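# Follow operating card steps 1-3, lever left at HOLD

## Task

Carry out steps 1, 2 and 3 shown on the operating card and finish with the lever set to HOLD. The UNDER and OVER lights must never light up. No control may be forced hard for a prolonged time. The scene should not end with a gripper still holding a control. The console is loose, so it must not be noticeably raised or tilted and then allowed to fall back. At the end, release everything and pull the grippers away. Nothing may be pushed or knocked off the table.

## Robot and tools

ROBOT. Two six-joint arms, left_arm and right_arm, each ending in a parallel gripper carrying a wrist camera (cam_left_wrist and cam_right_wrist, both 504x504). A gripper's fingers extend along its own +z axis and close along its own y axis. The reported end_effector_position sits between the pads when closed, roughly 2 cm short of the fingertips; closing pushes the tips about 10 mm further along +z.

WORLD FRAME. All reported poses share one frame: origin on the table surface midway between the arms, +x reaching out over the table, +z up, and left_arm mounted on the +y side. The arm names say nothing about which side of a picture something appears on.

execute_actions. Argument actions: a list of actions, each a table of at most 15 rows. One row lasts one 1/30 s step; if a table has fewer than 15 rows, its final row is repeated until 15 steps (0.5 s) have passed. Every row has exactly 14 numbers in [-1, 1], always for both arms: left_arm dx, dy, dz, rx, ry, rz, opening, then right_arm in the same order. dx to rz are an offset, not a pose: the target relative to where that gripper measured at the start of the action (for the first action in a call, the pose from the latest result), expressed in that gripper's own axes. Each row is measured from that same start, so rows do not add up. Scale: 1.0 equals 0.6 m of travel or 180 degrees; rx, ry, rz form a single rotation vector. opening is absolute: +1 fully open (0.084 m), -1 shut. An empty list just reports state and images.

Per-step clipping: each commanded pose is cut back to at most 70 mm and 16 degrees from the measured one, and after an action the arm travels no further than the last clipped pose. A distant target therefore needs several actions. Position wins over orientation if both cannot be met; the elbow never locks fully straight.

move. target: one 14-number row laid out as above, offsets from the pose in the latest result that lists one, in each gripper's own axes; opening absolute and applied when the move begins. speed: path top speed in m/s, 0.002 to 0.5 (default 0.25); rotation capped at double that figure in rad/s. Each gripper follows a straight line; all paths finish together and last 0.5 to 10 s, cut off at 10 s. Nothing is avoided, including the other arm. Grippers can lag, wander, or exceed speed, mostly near full reach. blocking=false returns after 0.5 s while motion continues; before sending new rows or moves you must see it end via wait or call stop. The move: line gives the ending (done, off_target, moving, held, fault), any limits (paced means the sent pose was clipped; held means a safety check paused some steps, after which the arm may rush), plus each gripper's remaining distance. If only one arm is named, the other finished fine.

wait: seconds from 0 to 10; arms keep their last command, a running move carries on. stop: brakes a running move; it needs stopping distance, more when fast; fingers continue. zoom_image: camera (cam_left_wrist or cam_right_wrist) and region [x0, y0, x1, y1] in pixels, top-left origin, no larger than 504 by 504. show_instructions: displays the operating card images; moves nothing. finished_scene: pass the current scene number to end it; irreversible, so only call once the lever rests at HOLD and both grippers have let go and backed off.

RESULTS. The state line lists each gripper's position (m), orientation quaternion (wxyz) and velocities; at long reach the printed position can be somewhat off. Hand target lines show where the controller is currently steering each gripper. A pose unreachable line means a clearance check altered or blocked that arm's command. grip_measured is the actual finger opening on the same -1..+1 scale. Joint torque readings include offsets and noise and are nonzero even in free space. Camera calibration (K, distortion, T_world_to_cam) is supplied and may be slightly off; use it to project image points.

GRIPPING. To hold a part, command an opening well below grip_measured; the bigger the gap, the harder the squeeze (roughly 24 N per pad maximum). Sending back the reading still presses lightly on parts up to about 6 cm.

HOLDING STILL. For an arm that should stay put, send it the offset back to its desired pose in the first call of a reply, zeros afterwards, always with its intended opening.

WHAT TO AVOID. Contact force grows with speed and with how far the target lies beyond the contact point, so approach controls slowly with small overshoot. Keep pressure on a control brief and moderate. Joint load limits (N m): waist 57, shoulder 57, elbow 47.5, forearm roll 25.6, wrist pitch 18, wrist roll 18; reaching one triggers a TORQUE FAULT: the arm backs off, freezes 10 s and drops the rest of the call. Long holding heats motors: MOTOR HOT warns from 65 °C, and at 80 °C an OVER-TEMPERATURE FAULT brakes that arm until it cools. Do not let the arms strike or shove each other. Do not lift or tip the loose console, and do not knock anything off the table. The robot keeps executing its last command while you compose replies, so do not leave it pressing on anything.

Each tool is called after ">>>" as a command line: name --argument value for each argument, lists and objects as JSON in quotes; but a table of rows of numbers goes row by row, as --pt "numbers of a row", without its own name.

Reference images:

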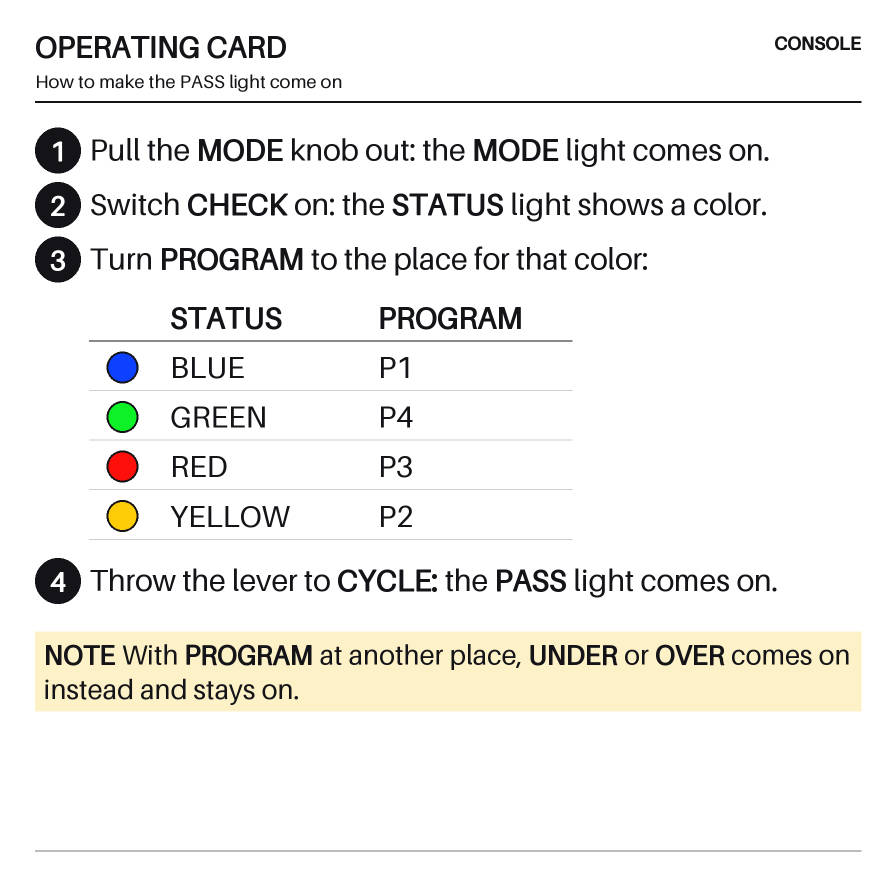

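## Session

>>> execute_actions --actions '[]'

Scene clock: 0.00 s.
left_arm: end_effector_position=(+0.6830, +0.4844, +0.1217) grip_measured=+1.00 end_effector_quat_wxyz=(+0.197, +0.140, +0.812, +0.531) end_effector_velocity=(+0.001, -0.000, +0.001) end_effector_angular_velocity=(+0.000, -0.002, -0.000) | right_arm: end_effector_position=(+0.0698, -0.0736, +0.3539) grip_measured=+1.00 end_effector_quat_wxyz=(+0.603, +0.019, +0.791, +0.103) end_effector_velocity=(-0.000, +0.001, +0.001) end_effector_angular_velocity=(+0.003, +0.001, +0.001)
Joint positions: left_arm=[-0.09  -1.061 -1.425 -1.229  1.052 -1.387  0.084] | right_arm=[ 1.775 -0.138 -0.536 -1.262 -1.423 -0.198  0.084]
Joint velocities: left_arm=[-0.     0.002 -0.001  0.     0.     0.     0.   ] | right_arm=[-0.     0.001 -0.002 -0.001 -0.    -0.    -0.   ]
Joint torques (N m, as the arm reports them, + toward a larger angle): no reading
Motor temperatures (°C, as the motors report them): left_arm=[26 24 27 24 32 28] | right_arm=[23 23 27 27 27 28]
Hand target (left_arm): +0.683, +0.484, +0.122; +0.197, +0.140, +0.812, +0.531
Hand target (right_arm): +0.070, -0.074, +0.354; +0.603, +0.019, +0.791, +0.103

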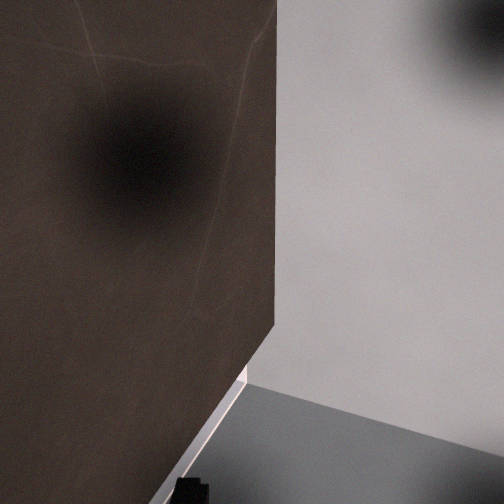

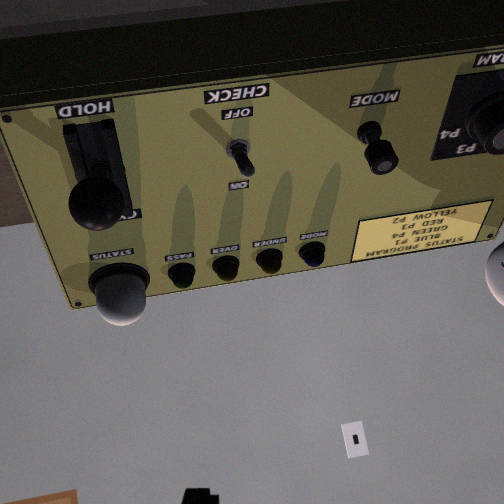

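>>> move --target '[0,0,0,0,0,0,1, 0,0.167,0,0,0,0,1]'

Scene clock: 7.00 s.
left_arm: end_effector_position=(+0.6830, +0.4844, +0.1217) grip_measured=+1.00 end_effector_quat_wxyz=(+0.197, +0.140, +0.812, +0.531) end_effector_velocity=(-0.001, +0.000, -0.001) end_effector_angular_velocity=(-0.000, +0.002, +0.000) | right_arm: end_effector_position=(+0.0605, +0.0242, +0.3725) grip_measured=+1.00 end_effector_quat_wxyz=(+0.603, +0.018, +0.791, +0.103) end_effector_velocity=(+0.000, +0.003, +0.000) end_effector_angular_velocity=(-0.000, +0.000, -0.002)
Joint positions: left_arm=[-0.09  -1.061 -1.425 -1.229  1.052 -1.387  0.084] | right_arm=[ 1.714 -0.303 -0.802 -1.302 -1.427 -0.304  0.084]
Joint velocities: left_arm=[ 0.001 -0.001  0.001  0.    -0.001  0.     0.   ] | right_arm=[-0.003 -0.006 -0.009  0.    -0.    -0.003 -0.   ]
Joint torques (N m, as the arm reports them, + toward a larger angle): left_arm=[  0.16  58.91 -13.18   1.42   0.78   0.58] | right_arm=[ -2.22  42.31 -14.4   -1.73  -1.83   0.37]
Motor temperatures (°C, as the motors report them): left_arm=[26 24 27 24 32 28] | right_arm=[23 23 27 27 27 28]
Hand target (left_arm): +0.683, +0.484, +0.122; +0.197, +0.140, +0.812, +0.531
Hand target (right_arm): +0.061, +0.024, +0.373; +0.603, +0.019, +0.791, +0.103
Off the commanded pose (left_arm): 0.000 m, 0 deg.
Off the commanded pose (right_arm): 0.000 m, 0 deg.
move: done
camera_calibration (this result's frames):
cam_left_wrist: T_world_to_cam=[[0.0110786, 0.404384, 0.914522, -0.282068], [0.881165, -0.436277, 0.182239, -0.348134], [0.472679, 0.803826, -0.361162, -0.536132], [0, 0, 0, 1]] pos_world=[0.563307, 0.393137, 0.12777]
cam_right_wrist: T_world_to_cam=[[-0.0736533, 0.979293, 0.188576, -0.0515967], [0.255619, -0.164235, 0.952725, -0.302841], [0.963968, 0.118375, -0.238229, 0.155494], [0, 0, 0, 1]] pos_world=[-0.0762792, -0.0176154, 0.335297]

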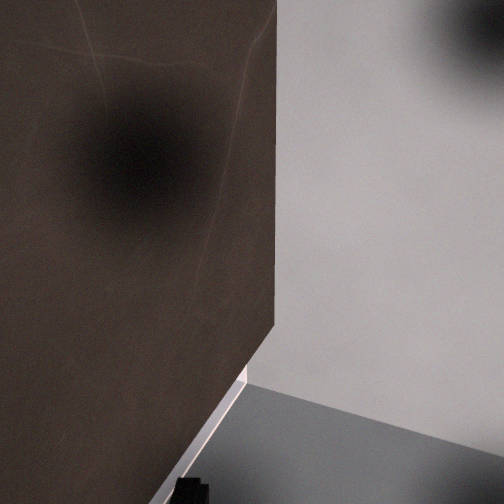

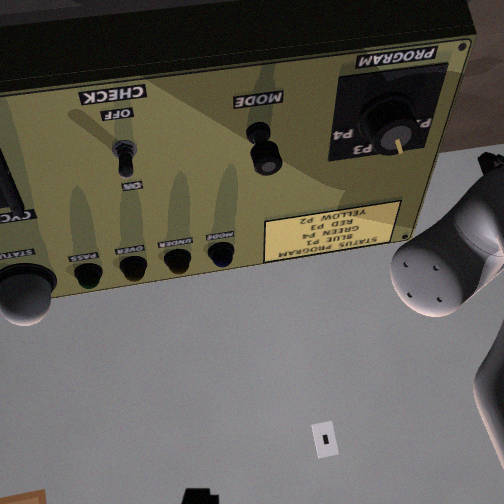

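>>> move --target '[0.2,0.335,-0.17,0,0,0,1, -0.34,-0.062,0.524,0.0652,0.3022,-0.0236,1]'

Scene clock: 30.43 s.
left_arm: end_effector_position=(+0.5334, +0.5349, +0.3224) grip_measured=+1.00 end_effector_quat_wxyz=(+0.197, +0.140, +0.813, +0.530) end_effector_velocity=(+0.000, -0.000, +0.001) end_effector_angular_velocity=(-0.000, -0.001, -0.000) | right_arm: end_effector_position=(+0.4208, -0.0009, +0.4811) grip_measured=+1.00 end_effector_quat_wxyz=(+0.177, +0.002, +0.984, +0.000) end_effector_velocity=(+0.001, +0.000, -0.000) end_effector_angular_velocity=(-0.008, +0.012, +0.001)
Joint positions: left_arm=[ 0.007 -0.412 -0.885 -1.195  0.977 -1.283  0.084] | right_arm=[ 0.7   -0.32  -1.5   -0.329 -0.971 -2.108  0.084]
Joint velocities: left_arm=[-0.     0.002 -0.    -0.    -0.     0.001  0.   ] | right_arm=[-0.003 -0.01  -0.014  0.009 -0.015 -0.013  0.   ]
Joint torques (N m, as the arm reports them, + toward a larger angle): left_arm=[  2.26  38.98 -14.6    1.14   0.83   0.56] | right_arm=[ -2.49  51.06 -17.75  -0.96   0.49   0.3 ]
Motor temperatures (°C, as the motors report them): left_arm=[26 24 27 24 32 28] | right_arm=[23 23 27 27 27 28]
Hand target (left_arm): +0.533, +0.535, +0.322; +0.197, +0.140, +0.813, +0.530
Hand target (right_arm): +0.421, -0.001, +0.481; +0.176, +0.002, +0.984, -0.000
Off the commanded pose (left_arm): 0.000 m, 0 deg.
Off the commanded pose (right_arm): 0.002 m, 0 deg.
move: done
camera_calibration (this result's frames):
cam_left_wrist: T_world_to_cam=[[0.0111177, 0.404619, 0.914418, -0.484492], [0.881154, -0.436262, 0.182327, -0.230929], [0.472699, 0.803716, -0.361382, -0.433353], [0, 0, 0, 1]] pos_world=[0.413716, 0.443582, 0.328527]
cam_right_wrist: T_world_to_cam=[[0.0181855, 0.999714, -0.0155543, 0.0385915], [0.930958, -0.0112565, 0.364954, -0.503838], [0.364674, -0.0211173, -0.930896, 0.422367], [0, 0, 0, 1]] pos_world=[0.314323, -0.0353327, 0.577658]

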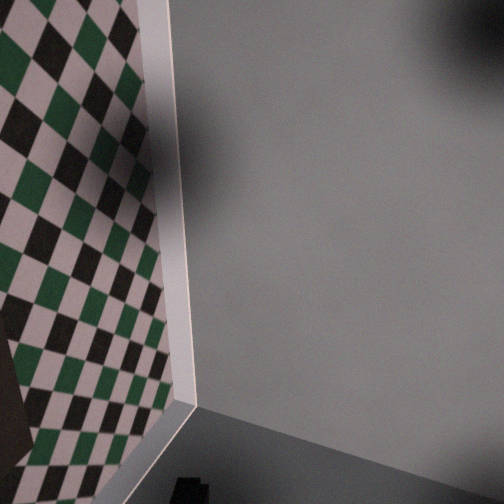

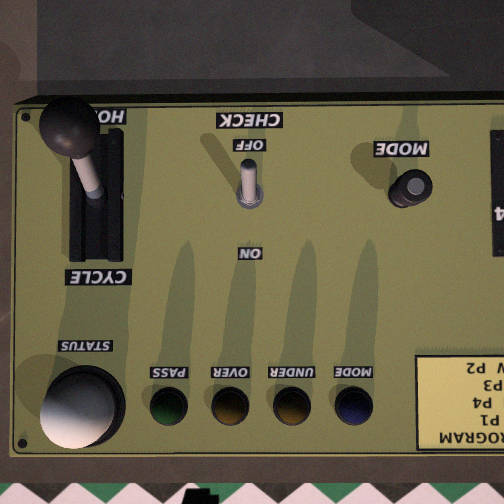

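>>> move --target '[0.158,-0.049,-0.34,0.3297,0.0159,-0.1665,-1, 0,0.25,0,0,-0.02,0,1]'

Scene clock: 51.87 s.
left_arm: end_effector_position=(+0.3537, +0.4000, +0.3532) grip_measured=-1.00 end_effector_quat_wxyz=(+0.208, +0.001, +0.978, +0.001) end_effector_velocity=(-0.001, +0.000, -0.000) end_effector_angular_velocity=(-0.015, -0.002, -0.010) | right_arm: end_effector_position=(+0.4215, +0.1492, +0.4813) grip_measured=+1.00 end_effector_quat_wxyz=(+0.208, +0.002, +0.978, +0.000) end_effector_velocity=(-0.000, -0.000, +0.001) end_effector_angular_velocity=(+0.002, +0.000, -0.001)
Joint positions: left_arm=[ 0.231  0.225 -0.627 -3.408  0.463  0.514  0.   ] | right_arm=[ 0.856 -0.656 -1.958 -0.399 -1.11  -1.965  0.084]
Joint velocities: left_arm=[ 0.015 -0.001  0.001 -0.05   0.008  0.062  0.   ] | right_arm=[-0.     0.001 -0.001  0.001 -0.     0.     0.   ]
Joint torques (N m, as the arm reports them, + toward a larger angle): left_arm=[ -0.47  15.74 -17.43   0.24  -0.36   0.6 ] | right_arm=[ -1.64  66.24 -17.31   0.04   0.15   0.28]
Motor temperatures (°C, as the motors report them): left_arm=[26 24 27 24 32 28] | right_arm=[23 24 28 27 27 28]
Hand target (left_arm): +0.354, +0.400, +0.353; +0.208, +0.001, +0.978, -0.000
Hand target (right_arm): +0.421, +0.149, +0.481; +0.208, +0.002, +0.978, +0.000
Off the commanded pose (left_arm): 0.001 m, 0 deg.
Off the commanded pose (right_arm): 0.000 m, 0 deg.
move: done
camera_calibration (this result's frames):
cam_left_wrist: T_world_to_cam=[[-0.00778643, 0.999958, -0.0049096, -0.362796], [0.911504, 0.00911653, 0.411191, -0.406762], [0.411218, -0.00127341, -0.911536, 0.309213], [0, 0, 0, 1]] pos_world=[0.240786, 0.366883, 0.447334]
cam_right_wrist: T_world_to_cam=[[0.0193045, 0.999714, -0.0141102, -0.112665], [0.906177, -0.0115317, 0.422741, -0.520156], [0.422457, -0.0209472, -0.906141, 0.389172], [0, 0, 0, 1]] pos_world=[0.30912, 0.114787, 0.570946]

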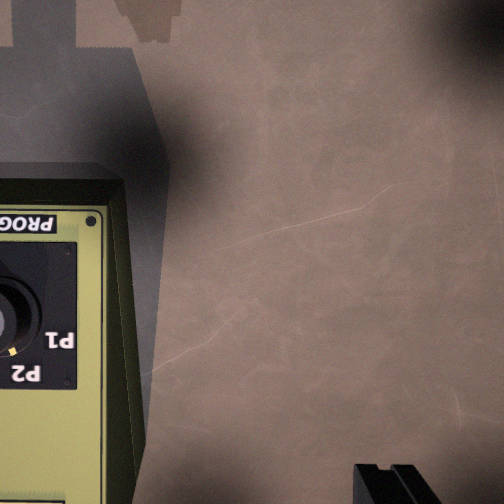

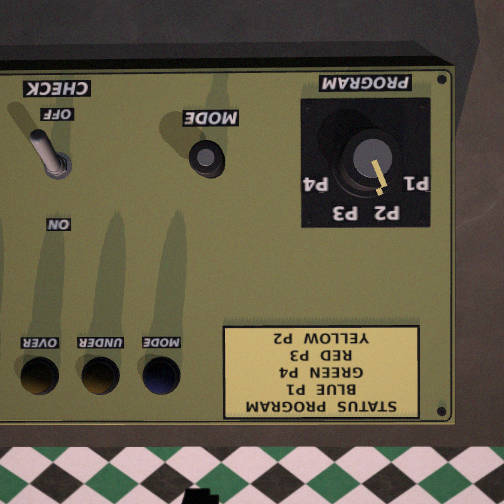

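>>> move --target '[0.126,-0.288,0.393,0.111,0,0,-1, 0.205,-0.128,0.438,0,0,0,0.2]' --speed 0.2

Scene clock: 70.97 s.
left_arm: end_effector_position=(+0.3809, +0.2279, +0.1061) grip_measured=-1.00 end_effector_quat_wxyz=(+0.204, +0.037, +0.964, -0.169) end_effector_velocity=(-0.000, -0.001, -0.000) end_effector_angular_velocity=(+0.002, -0.017, +0.004) | right_arm: end_effector_position=(+0.4140, +0.0727, +0.1910) grip_measured=+0.19 end_effector_quat_wxyz=(+0.207, +0.001, +0.978, +0.001) end_effector_velocity=(+0.000, +0.000, +0.000) end_effector_angular_velocity=(-0.000, -0.001, +0.001)
Joint positions: left_arm=[-0.041 -0.405 -0.52  -5.375  0.459  2.313  0.   ] | right_arm=[ 0.802 -0.681 -1.32  -0.744 -0.515 -1.532  0.052]
Joint velocities: left_arm=[-0.005  0.001  0.01  -0.055  0.015  0.051  0.   ] | right_arm=[ 0.    -0.    -0.    -0.002  0.     0.    -0.   ]
Joint torques (N m, as the arm reports them, + toward a larger angle): left_arm=[  1.06  32.51 -11.16   1.41   0.42   0.65] | right_arm=[ -1.29  63.91 -15.65  -0.45  -0.02   0.14]
Motor temperatures (°C, as the motors report them): left_arm=[26 24 27 24 32 28] | right_arm=[23 24 28 27 27 28]
Hand target (left_arm): +0.381, +0.228, +0.106; +0.205, +0.037, +0.963, -0.168
Hand target (right_arm): +0.414, +0.073, +0.191; +0.207, +0.001, +0.978, +0.001
Off the commanded pose (left_arm): 0.001 m, 0 deg.
Off the commanded pose (right_arm): 0.002 m, 0 deg.
move: done
camera_calibration (this result's frames):
cam_left_wrist: T_world_to_cam=[[0.130885, 0.93954, -0.31644, -0.197729], [0.913464, 0.00976007, 0.406803, -0.328817], [0.385296, -0.3423, -0.856958, 0.154373], [0, 0, 0, 1]] pos_world=[0.266762, 0.241825, 0.203486]
cam_right_wrist: T_world_to_cam=[[0.0175137, 0.999756, -0.0134524, -0.0395639], [0.907105, -0.0102288, 0.420779, -0.391678], [0.420539, -0.0195721, -0.907063, 0.128556], [0, 0, 0, 1]] pos_world=[0.301924, 0.0380639, 0.280886]

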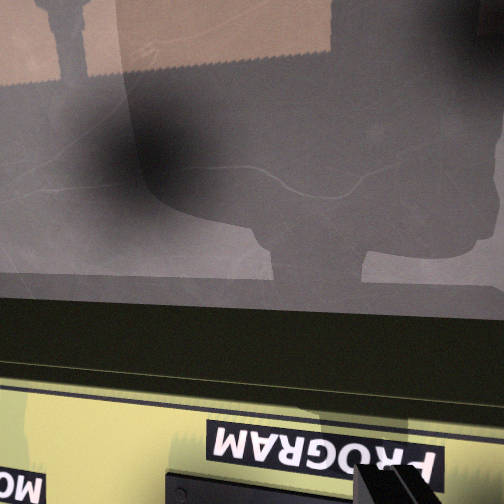

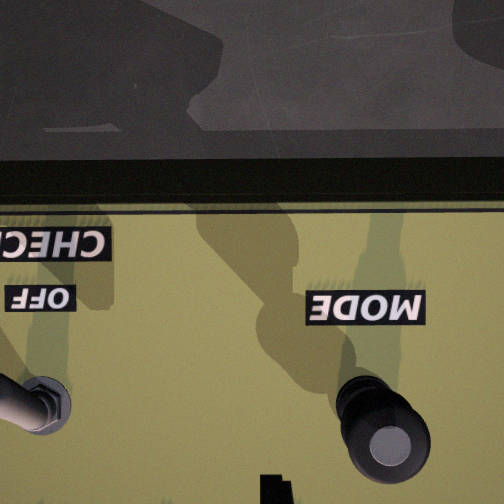

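>>> move --target '[0,0,0.045,0,0,0,-1, 0.007,0.002,0.117,0,0,0,0.2]' --speed 0.05

Scene clock: 79.10 s.
left_arm: end_effector_position=(+0.3907, +0.2197, +0.0858) grip_measured=-1.00 end_effector_quat_wxyz=(+0.206, +0.037, +0.963, -0.168) end_effector_velocity=(+0.000, -0.001, +0.001) end_effector_angular_velocity=(-0.004, -0.005, +0.002) | right_arm: end_effector_position=(+0.4383, +0.0739, +0.1254) grip_measured=+0.19 end_effector_quat_wxyz=(+0.206, +0.001, +0.978, +0.001) end_effector_velocity=(+0.001, -0.000, -0.002) end_effector_angular_velocity=(+0.001, -0.000, -0.002)
Joint positions: left_arm=[-0.066 -0.48  -0.551 -5.475  0.486  2.396  0.   ] | right_arm=[ 0.771 -0.812 -1.367 -0.863 -0.444 -1.427  0.052]
Joint velocities: left_arm=[-0.     0.001  0.002 -0.005  0.007  0.004  0.   ] | right_arm=[-0.001 -0.003 -0.001 -0.004  0.002  0.006 -0.   ]
Joint torques (N m, as the arm reports them, + toward a larger angle): left_arm=[-31.17 -31.57 -23.86  -1.15   2.46   0.65] | right_arm=[ -2.2   68.04 -15.    -0.14  -0.17   0.29]
Motor temperatures (°C, as the motors report them): left_arm=[26 24 27 24 32 28] | right_arm=[23 24 28 27 27 28]
Hand target (left_arm): +0.391, +0.219, +0.083; +0.204, +0.037, +0.964, -0.169
Hand target (right_arm): +0.438, +0.074, +0.125; +0.206, +0.001, +0.978, +0.001
Off the commanded pose (left_arm): 0.003 m, 0 deg.
Off the commanded pose (right_arm): 0.000 m, 0 deg.
move: done
camera_calibration (this result's frames):
cam_left_wrist: T_world_to_cam=[[0.130704, 0.940251, -0.314396, -0.197975], [0.91201, 0.0103281, 0.410038, -0.329212], [0.388786, -0.340326, -0.856168, 0.128533], [0, 0, 0, 1]] pos_world=[0.276149, 0.23329, 0.182793]
cam_right_wrist: T_world_to_cam=[[0.017351, 0.999761, -0.0133094, -0.042009], [0.907324, -0.0101513, 0.420309, -0.386101], [0.420073, -0.0193687, -0.907284, 0.0590451], [0, 0, 0, 1]] pos_world=[0.326245, 0.0392231, 0.215293]

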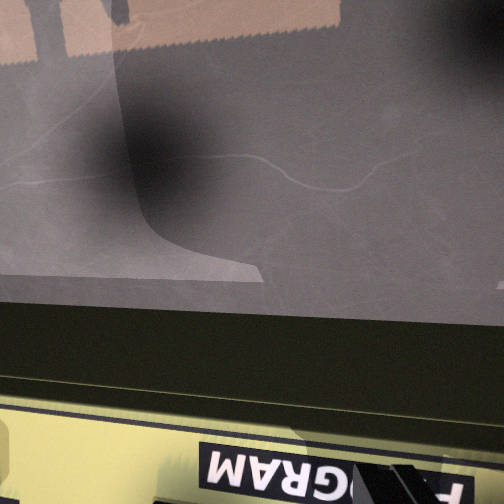

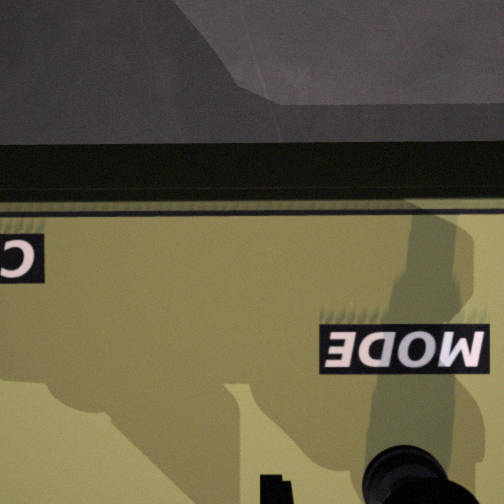

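Left is pressing very hard; ease off, and close the right gripper.

>>> move --target '[0,0,-0.001,0,0,0,-1, 0,0,0,0,0,0,-0.3]' --speed 0.01

Scene clock: 81.47 s.
left_arm: end_effector_position=(+0.3906, +0.2194, +0.0869) grip_measured=-1.00 end_effector_quat_wxyz=(+0.207, +0.037, +0.963, -0.168) end_effector_velocity=(+0.000, +0.001, -0.001) end_effector_angular_velocity=(+0.001, +0.002, +0.001) | right_arm: end_effector_position=(+0.4382, +0.0747, +0.1256) grip_measured=-0.31 end_effector_quat_wxyz=(+0.206, +0.001, +0.978, +0.002) end_effector_velocity=(+0.000, -0.000, +0.001) end_effector_angular_velocity=(-0.002, -0.001, +0.001)
Joint positions: left_arm=[-0.066 -0.477 -0.55  -5.473  0.487  2.394  0.   ] | right_arm=[ 0.772 -0.812 -1.367 -0.863 -0.442 -1.427  0.031]
Joint velocities: left_arm=[ 0.001 -0.002 -0.002  0.002 -0.002 -0.001  0.   ] | right_arm=[ 0.     0.001  0.    -0.001 -0.002 -0.001  0.   ]
Joint torques (N m, as the arm reports them, + toward a larger angle): left_arm=[ -6.17   3.01 -19.39  -1.81   0.7    0.41] | right_arm=[ -6.38  66.78 -11.35  -1.28  -4.37   0.17]
Motor temperatures (°C, as the motors report them): left_arm=[26 24 27 24 32 28] | right_arm=[23 24 28 27 27 28]
Hand target (left_arm): +0.390, +0.220, +0.086; +0.206, +0.037, +0.963, -0.168
Hand target (right_arm): +0.438, +0.074, +0.125; +0.206, +0.001, +0.978, +0.001
Off the commanded pose (left_arm): 0.001 m, 0 deg.
Off the commanded pose (right_arm): 0.001 m, 0 deg.
move: done
camera_calibration (this result's frames):
cam_left_wrist: T_world_to_cam=[[0.131858, 0.939855, -0.315097, -0.197715], [0.911375, 0.0100813, 0.411453, -0.329339], [0.389882, -0.341425, -0.855231, 0.129109], [0, 0, 0, 1]] pos_world=[0.275885, 0.233225, 0.183626]
cam_right_wrist: T_world_to_cam=[[0.01638, 0.9998, -0.0114371, -0.0425574], [0.907312, -0.0100563, 0.420337, -0.386094], [0.420139, -0.0172622, -0.907296, 0.0590598], [0, 0, 0, 1]] pos_world=[0.326191, 0.0396857, 0.215388]

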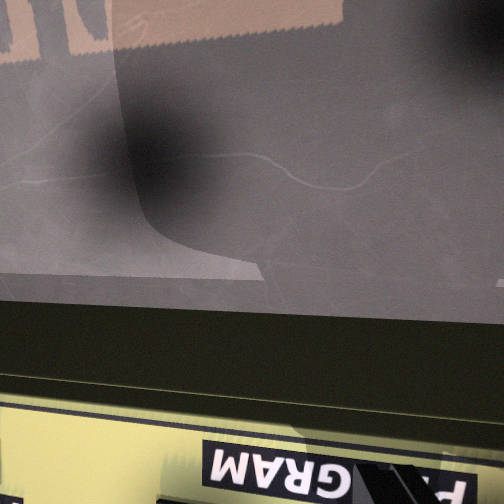

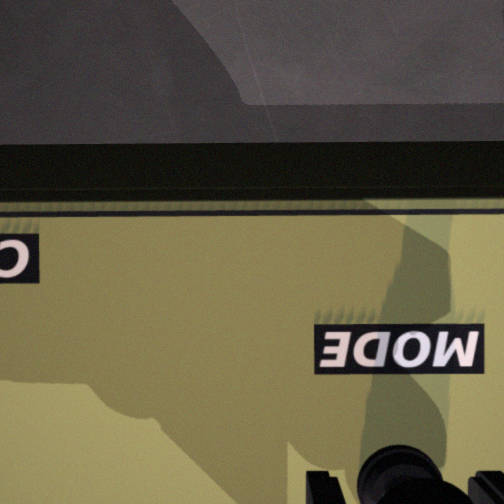

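>>> move --target '[0,0,0,0,0,0,-1, 0,0.005,0,0,0,0,-0.3]' --speed 0.01

>>> move --target '[0,0,0,0,0,0,-1, 0,0,0,0,0,0,-0.7]' --speed 0.01

Scene clock: 84.37 s.
left_arm: end_effector_position=(+0.3905, +0.2197, +0.0869) grip_measured=-1.00 end_effector_quat_wxyz=(+0.207, +0.037, +0.963, -0.168) end_effector_velocity=(+0.001, -0.000, +0.001) end_effector_angular_velocity=(-0.001, -0.002, -0.001) | right_arm: end_effector_position=(+0.4384, +0.0758, +0.1249) grip_measured=-0.32 end_effector_quat_wxyz=(+0.206, +0.001, +0.979, -0.000) end_effector_velocity=(-0.001, +0.006, +0.000) end_effector_angular_velocity=(+0.010, +0.001, +0.005)
Joint positions: left_arm=[-0.066 -0.476 -0.55  -5.473  0.486  2.394  0.   ] | right_arm=[ 0.773 -0.817 -1.374 -0.857 -0.449 -1.431  0.03 ]
Joint velocities: left_arm=[-0.001  0.    -0.001  0.     0.001  0.001  0.   ] | right_arm=[ 0.004 -0.003 -0.007  0.006  0.007 -0.003 -0.   ]
Joint torques (N m, as the arm reports them, + toward a larger angle): left_arm=[ -1.98   4.77 -20.2   -1.24   0.24   0.42] | right_arm=[ -0.84  67.62 -15.61  -0.93  -0.12   0.31]
Motor temperatures (°C, as the motors report them): left_arm=[26 24 28 24 32 28] | right_arm=[23 24 28 27 27 28]
Hand target (left_arm): +0.391, +0.219, +0.087; +0.207, +0.037, +0.963, -0.168
Hand target (right_arm): +0.438, +0.078, +0.126; +0.206, +0.001, +0.978, +0.002
Off the commanded pose (left_arm): 0.000 m, 0 deg.
Off the commanded pose (right_arm): 0.002 m, 0 deg.
move: done
camera_calibration (this result's frames):
cam_left_wrist: T_world_to_cam=[[0.131345, 0.940094, -0.314598, -0.197824], [0.911494, 0.0102521, 0.411186, -0.329377], [0.389779, -0.340761, -0.855543, 0.129179], [0, 0, 0, 1]] pos_world=[0.275857, 0.233369, 0.183718]
cam_right_wrist: T_world_to_cam=[[0.018449, 0.999709, -0.0155642, -0.0440558], [0.907448, -0.0102069, 0.42004, -0.385952], [0.419759, -0.021873, -0.907372, 0.0589427], [0, 0, 0, 1]] pos_world=[0.326303, 0.0413928, 0.214913]

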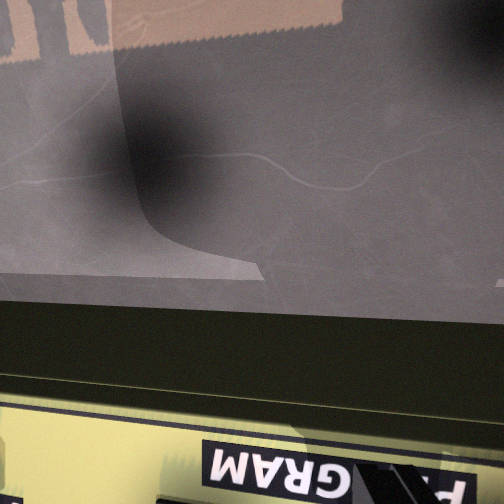

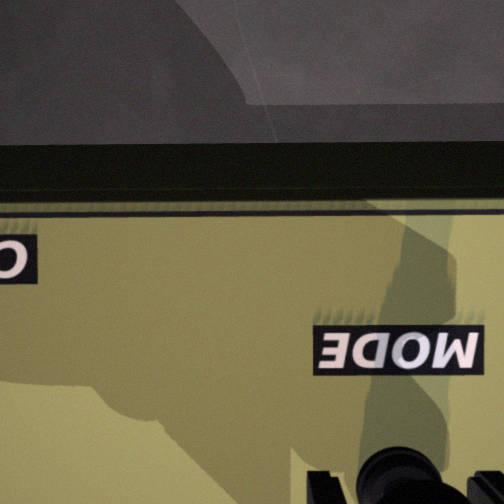

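Scene clock: 84.87 s.
left_arm: end_effector_position=(+0.3905, +0.2197, +0.0869) grip_measured=-1.00 end_effector_quat_wxyz=(+0.207, +0.037, +0.963, -0.168) end_effector_velocity=(-0.000, -0.000, -0.000) end_effector_angular_velocity=(-0.000, +0.000, -0.000) | right_arm: end_effector_position=(+0.4382, +0.0772, +0.1253) grip_measured=-0.44 end_effector_quat_wxyz=(+0.206, +0.001, +0.978, +0.002) end_effector_velocity=(-0.000, -0.001, -0.001) end_effector_angular_velocity=(+0.001, +0.002, +0.001)
Joint positions: left_arm=[-0.066 -0.476 -0.55  -5.473  0.486  2.394  0.   ] | right_arm=[ 0.774 -0.817 -1.375 -0.857 -0.445 -1.431  0.025]
Joint velocities: left_arm=[-0. -0.  0.  0.  0. -0.  0.] | right_arm=[-0.001  0.     0.003 -0.001  0.004  0.     0.   ]
Joint torques (N m, as the arm reports them, + toward a larger angle): left_arm=[ -4.61   6.11 -19.08  -1.11   0.27   0.42] | right_arm=[-12.48  64.    -8.81  -0.43  -6.78   0.19]
Motor temperatures (°C, as the motors report them): left_arm=[26 24 28 24 32 28] | right_arm=[23 24 28 27 27 28]
Hand target (left_arm): +0.391, +0.220, +0.087; +0.207, +0.037, +0.963, -0.168
Hand target (right_arm): +0.438, +0.076, +0.125; +0.206, +0.001, +0.979, -0.000
Off the commanded pose (left_arm): 0.000 m, 0 deg.
Off the commanded pose (right_arm): 0.001 m, 0 deg.
move: done
camera_calibration (this result's frames):
cam_left_wrist: T_world_to_cam=[[0.131392, 0.940086, -0.314603, -0.197812], [0.911463, 0.0102366, 0.411255, -0.329374], [0.389835, -0.340785, -0.855508, 0.129199], [0, 0, 0, 1]] pos_world=[0.275837, 0.233361, 0.183755]
cam_right_wrist: T_world_to_cam=[[0.0165956, 0.999792, -0.0118911, -0.0451275], [0.907421, -0.0100658, 0.420103, -0.385952], [0.419896, -0.0177621, -0.907399, 0.0590283], [0, 0, 0, 1]] pos_world=[0.326184, 0.0422817, 0.215165]

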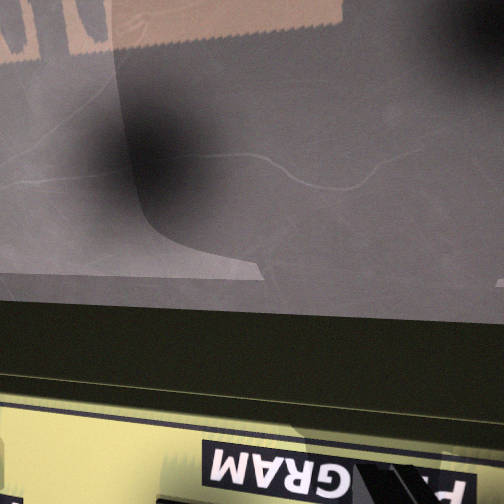

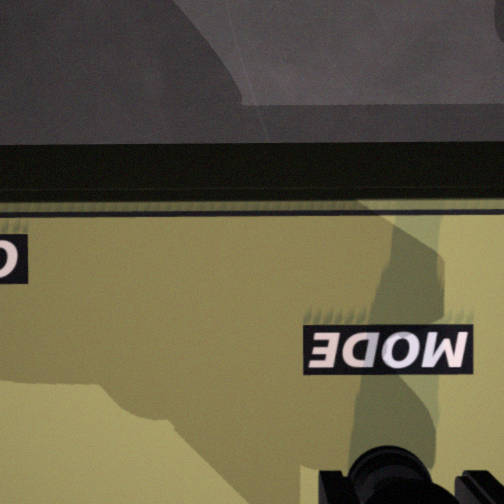

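>>> move --target '[0,0,-0.001,0,0,0,-1, 0,0.003,-0.01,0,0,0,-0.8]' --speed 0.006

Scene clock: 87.50 s.
left_arm: end_effector_position=(+0.3903, +0.2198, +0.0874) grip_measured=-1.00 end_effector_quat_wxyz=(+0.207, +0.037, +0.963, -0.168) end_effector_velocity=(-0.000, +0.000, +0.000) end_effector_angular_velocity=(+0.000, -0.000, -0.000) | right_arm: end_effector_position=(+0.4359, +0.0781, +0.1304) grip_measured=-0.45 end_effector_quat_wxyz=(+0.206, +0.001, +0.979, +0.000) end_effector_velocity=(-0.001, +0.001, +0.002) end_effector_angular_velocity=(+0.001, -0.000, +0.001)
Joint positions: left_arm=[-0.065 -0.475 -0.549 -5.471  0.485  2.393  0.   ] | right_arm=[ 0.778 -0.808 -1.374 -0.844 -0.455 -1.442  0.025]
Joint velocities: left_arm=[ 0.     0.001  0.001  0.001 -0.001 -0.001  0.   ] | right_arm=[ 0.002  0.004  0.001  0.004 -0.002 -0.003 -0.   ]
Joint torques (N m, as the arm reports them, + toward a larger angle): left_arm=[  0.69  17.64 -18.22  -1.28   0.12   0.45] | right_arm=[ -1.42  68.42 -13.79  -0.3   -1.55   0.45]
Motor temperatures (°C, as the motors report them): left_arm=[26 24 28 24 32 28] | right_arm=[23 24 28 27 27 28]
Hand target (left_arm): +0.390, +0.220, +0.087; +0.207, +0.037, +0.963, -0.168
Hand target (right_arm): +0.436, +0.079, +0.131; +0.206, +0.001, +0.978, +0.002
Off the commanded pose (left_arm): 0.000 m, 0 deg.
Off the commanded pose (right_arm): 0.001 m, 0 deg.
move: done
camera_calibration (this result's frames):
cam_left_wrist: T_world_to_cam=[[0.131392, 0.940086, -0.314601, -0.197808], [0.91152, 0.0101854, 0.411129, -0.32935], [0.389701, -0.340785, -0.855569, 0.129759], [0, 0, 0, 1]] pos_world=[0.275633, 0.233531, 0.184193]
cam_right_wrist: T_world_to_cam=[[0.0176267, 0.999747, -0.0139664, -0.0461368], [0.907429, -0.0101305, 0.420083, -0.386014], [0.419836, -0.0200782, -0.907378, 0.0648589], [0, 0, 0, 1]] pos_world=[0.323864, 0.0435169, 0.220365]

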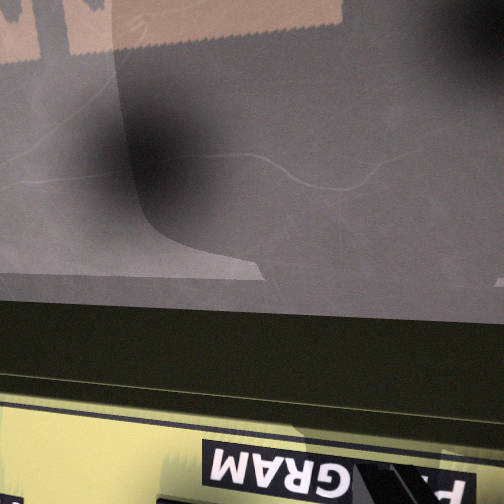

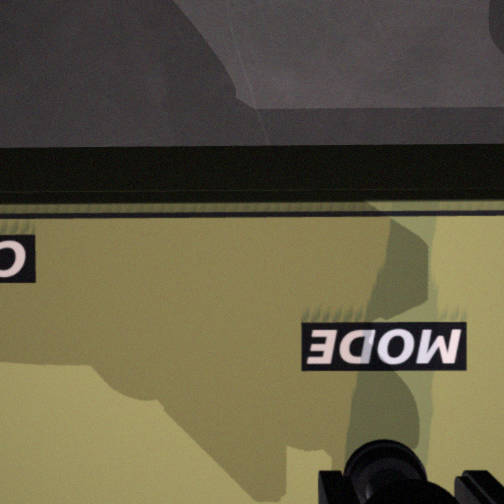

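>>> move --target '[0,0,0,0,0,0,-1, 0,0.001,-0.008,0,0,0,-0.8]' --speed 0.006

Scene clock: 90.13 s.
left_arm: end_effector_position=(+0.3903, +0.2199, +0.0874) grip_measured=-1.00 end_effector_quat_wxyz=(+0.207, +0.037, +0.963, -0.168) end_effector_velocity=(+0.000, -0.000, -0.000) end_effector_angular_velocity=(+0.000, +0.001, -0.000) | right_arm: end_effector_position=(+0.4341, +0.0788, +0.1348) grip_measured=-0.45 end_effector_quat_wxyz=(+0.206, +0.001, +0.978, +0.001) end_effector_velocity=(-0.000, +0.000, +0.002) end_effector_angular_velocity=(+0.001, -0.000, -0.001)
Joint positions: left_arm=[-0.065 -0.475 -0.549 -5.471  0.485  2.393  0.   ] | right_arm=[ 0.781 -0.8   -1.372 -0.835 -0.459 -1.449  0.025]
Joint velocities: left_arm=[-0.    -0.001 -0.001 -0.     0.     0.001  0.   ] | right_arm=[ 0.001  0.004  0.     0.004 -0.002 -0.002  0.   ]
Joint torques (N m, as the arm reports them, + toward a larger angle): left_arm=[  2.48  18.53 -17.49  -0.96   0.24   0.52] | right_arm=[  0.82  65.97 -16.67  -0.42   3.11   0.25]
Motor temperatures (°C, as the motors report them): left_arm=[26 24 28 24 32 28] | right_arm=[23 24 28 27 27 28]
Hand target (left_arm): +0.390, +0.220, +0.087; +0.207, +0.037, +0.963, -0.168
Hand target (right_arm): +0.434, +0.079, +0.135; +0.206, +0.001, +0.978, +0.000
Off the commanded pose (left_arm): 0.000 m, 0 deg.
Off the commanded pose (right_arm): 0.000 m, 0 deg.
move: done
camera_calibration (this result's frames):
cam_left_wrist: T_world_to_cam=[[0.131377, 0.940092, -0.314591, -0.197812], [0.911503, 0.0102105, 0.411168, -0.329371], [0.389747, -0.340769, -0.855555, 0.129758], [0, 0, 0, 1]] pos_world=[0.275638, 0.233542, 0.184211]
cam_right_wrist: T_world_to_cam=[[0.0176002, 0.99975, -0.0137647, -0.0467415], [0.907336, -0.0101868, 0.420283, -0.386179], [0.420038, -0.0198863, -0.907289, 0.0694945], [0, 0, 0, 1]] pos_world=[0.322026, 0.0441779, 0.224713]

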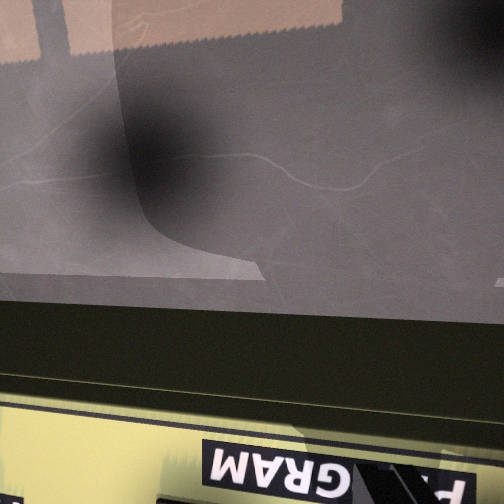

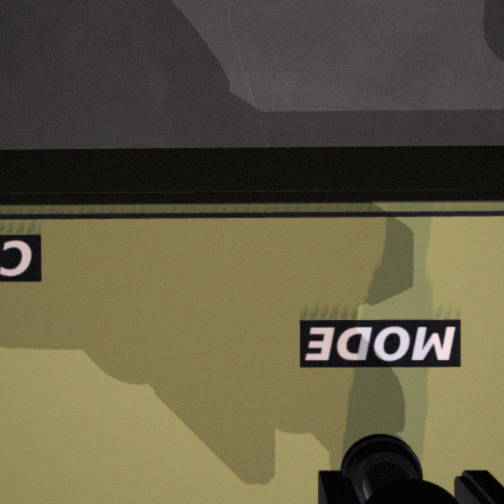

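>>> move --target '[0,0,0,0,0,0,-1, 0,-0.001,-0.008,0,0,0,-0.8]' --speed 0.006

Scene clock: 92.27 s.
left_arm: end_effector_position=(+0.3903, +0.2198, +0.0874) grip_measured=-1.00 end_effector_quat_wxyz=(+0.207, +0.037, +0.963, -0.168) end_effector_velocity=(+0.001, -0.000, -0.000) end_effector_angular_velocity=(-0.000, -0.000, +0.000) | right_arm: end_effector_position=(+0.4323, +0.0785, +0.1389) grip_measured=-0.45 end_effector_quat_wxyz=(+0.206, +0.001, +0.978, +0.001) end_effector_velocity=(-0.000, -0.000, +0.002) end_effector_angular_velocity=(-0.000, -0.001, +0.000)
Joint positions: left_arm=[-0.065 -0.475 -0.549 -5.471  0.485  2.393  0.   ] | right_arm=[ 0.783 -0.791 -1.366 -0.829 -0.462 -1.454  0.025]
Joint velocities: left_arm=[ 0.    -0.001 -0.001  0.     0.    -0.     0.   ] | right_arm=[ 0.001  0.004  0.002  0.002 -0.002 -0.002 -0.   ]
Joint torques (N m, as the arm reports them, + toward a larger angle): left_arm=[  2.42  16.57 -17.57  -1.33   0.2    0.33] | right_arm=[  1.9   66.87 -14.08   0.33   0.92   0.33]
Motor temperatures (°C, as the motors report them): left_arm=[26 24 28 24 32 28] | right_arm=[23 24 28 27 27 28]
Hand target (left_arm): +0.390, +0.220, +0.087; +0.207, +0.037, +0.963, -0.168
Hand target (right_arm): +0.432, +0.078, +0.139; +0.206, +0.001, +0.978, +0.001
Off the commanded pose (left_arm): 0.000 m, 0 deg.
Off the commanded pose (right_arm): 0.000 m, 0 deg.
move: done
camera_calibration (this result's frames):
cam_left_wrist: T_world_to_cam=[[0.131398, 0.940084, -0.314605, -0.197808], [0.911506, 0.0101939, 0.41116, -0.329356], [0.389732, -0.34079, -0.855553, 0.129765], [0, 0, 0, 1]] pos_world=[0.275628, 0.233536, 0.184207]
cam_right_wrist: T_world_to_cam=[[0.0172054, 0.999768, -0.0129528, -0.0462726], [0.907379, -0.0101715, 0.420189, -0.386242], [0.41996, -0.0189826, -0.907344, 0.073967], [0, 0, 0, 1]] pos_world=[0.320201, 0.0437372, 0.228809]

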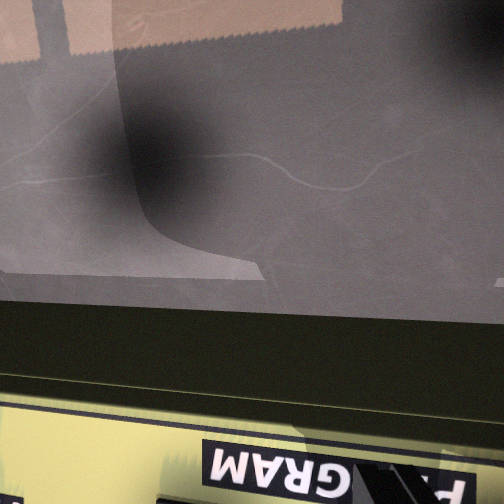

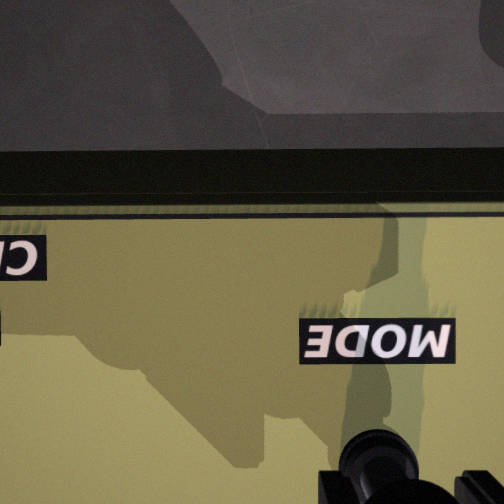

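Moving freely (15 mm so far). Continue.

>>> move --target '[0,0,0,0,0,0,-1, 0,0,-0.008,0,0,0,-0.8]' --speed 0.006

Scene clock: 99.17 s.
left_arm: end_effector_position=(+0.3903, +0.2199, +0.0874) grip_measured=-1.00 end_effector_quat_wxyz=(+0.207, +0.037, +0.963, -0.168) end_effector_velocity=(-0.000, +0.000, -0.000) end_effector_angular_velocity=(+0.000, +0.001, +0.000) | right_arm: end_effector_position=(+0.4301, +0.0783, +0.1427) grip_measured=-0.45 end_effector_quat_wxyz=(+0.206, +0.001, +0.979, +0.001) end_effector_velocity=(-0.000, -0.000, +0.001) end_effector_angular_velocity=(-0.000, +0.000, +0.000)
Joint positions: left_arm=[-0.065 -0.475 -0.549 -5.471  0.485  2.393  0.   ] | right_arm=[ 0.786 -0.782 -1.362 -0.821 -0.466 -1.46   0.025]
Joint velocities: left_arm=[ 0.    -0.001 -0.     0.    -0.    -0.     0.   ] | right_arm=[ 0.     0.003  0.001  0.003 -0.001 -0.003  0.   ]
Joint torques (N m, as the arm reports them, + toward a larger angle): left_arm=[  2.37  18.29 -18.15  -1.37  -0.2    0.51] | right_arm=[  1.24  93.68 -19.05  -0.6   -2.38   0.31]
Motor temperatures (°C, as the motors report them): left_arm=[26 24 28 24 32 28] | right_arm=[23 24 28 27 27 28]
Hand target (left_arm): +0.390, +0.220, +0.087; +0.207, +0.037, +0.963, -0.168
Hand target (right_arm): +0.430, +0.079, +0.143; +0.206, +0.001, +0.978, +0.001
Off the commanded pose (left_arm): 0.000 m, 0 deg.
Off the commanded pose (right_arm): 0.001 m, 0 deg.
move: done
camera_calibration (this result's frames):
cam_left_wrist: T_world_to_cam=[[0.131388, 0.940087, -0.3146, -0.197811], [0.911493, 0.0102124, 0.411188, -0.329377], [0.389765, -0.340781, -0.855542, 0.129754], [0, 0, 0, 1]] pos_world=[0.275642, 0.233541, 0.184215]
cam_right_wrist: T_world_to_cam=[[0.0171208, 0.999761, -0.0135729, -0.045891], [0.90757, -0.00984297, 0.419786, -0.385948], [0.419552, -0.0195054, -0.907522, 0.0785887], [0, 0, 0, 1]] pos_world=[0.318088, 0.0436141, 0.232713]

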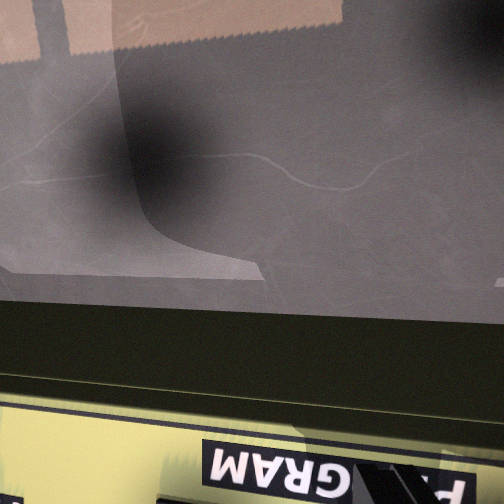

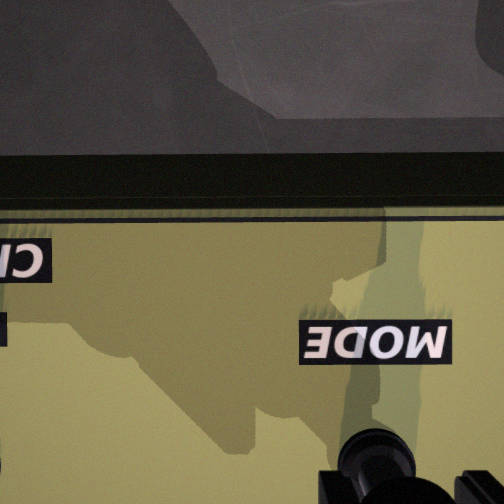

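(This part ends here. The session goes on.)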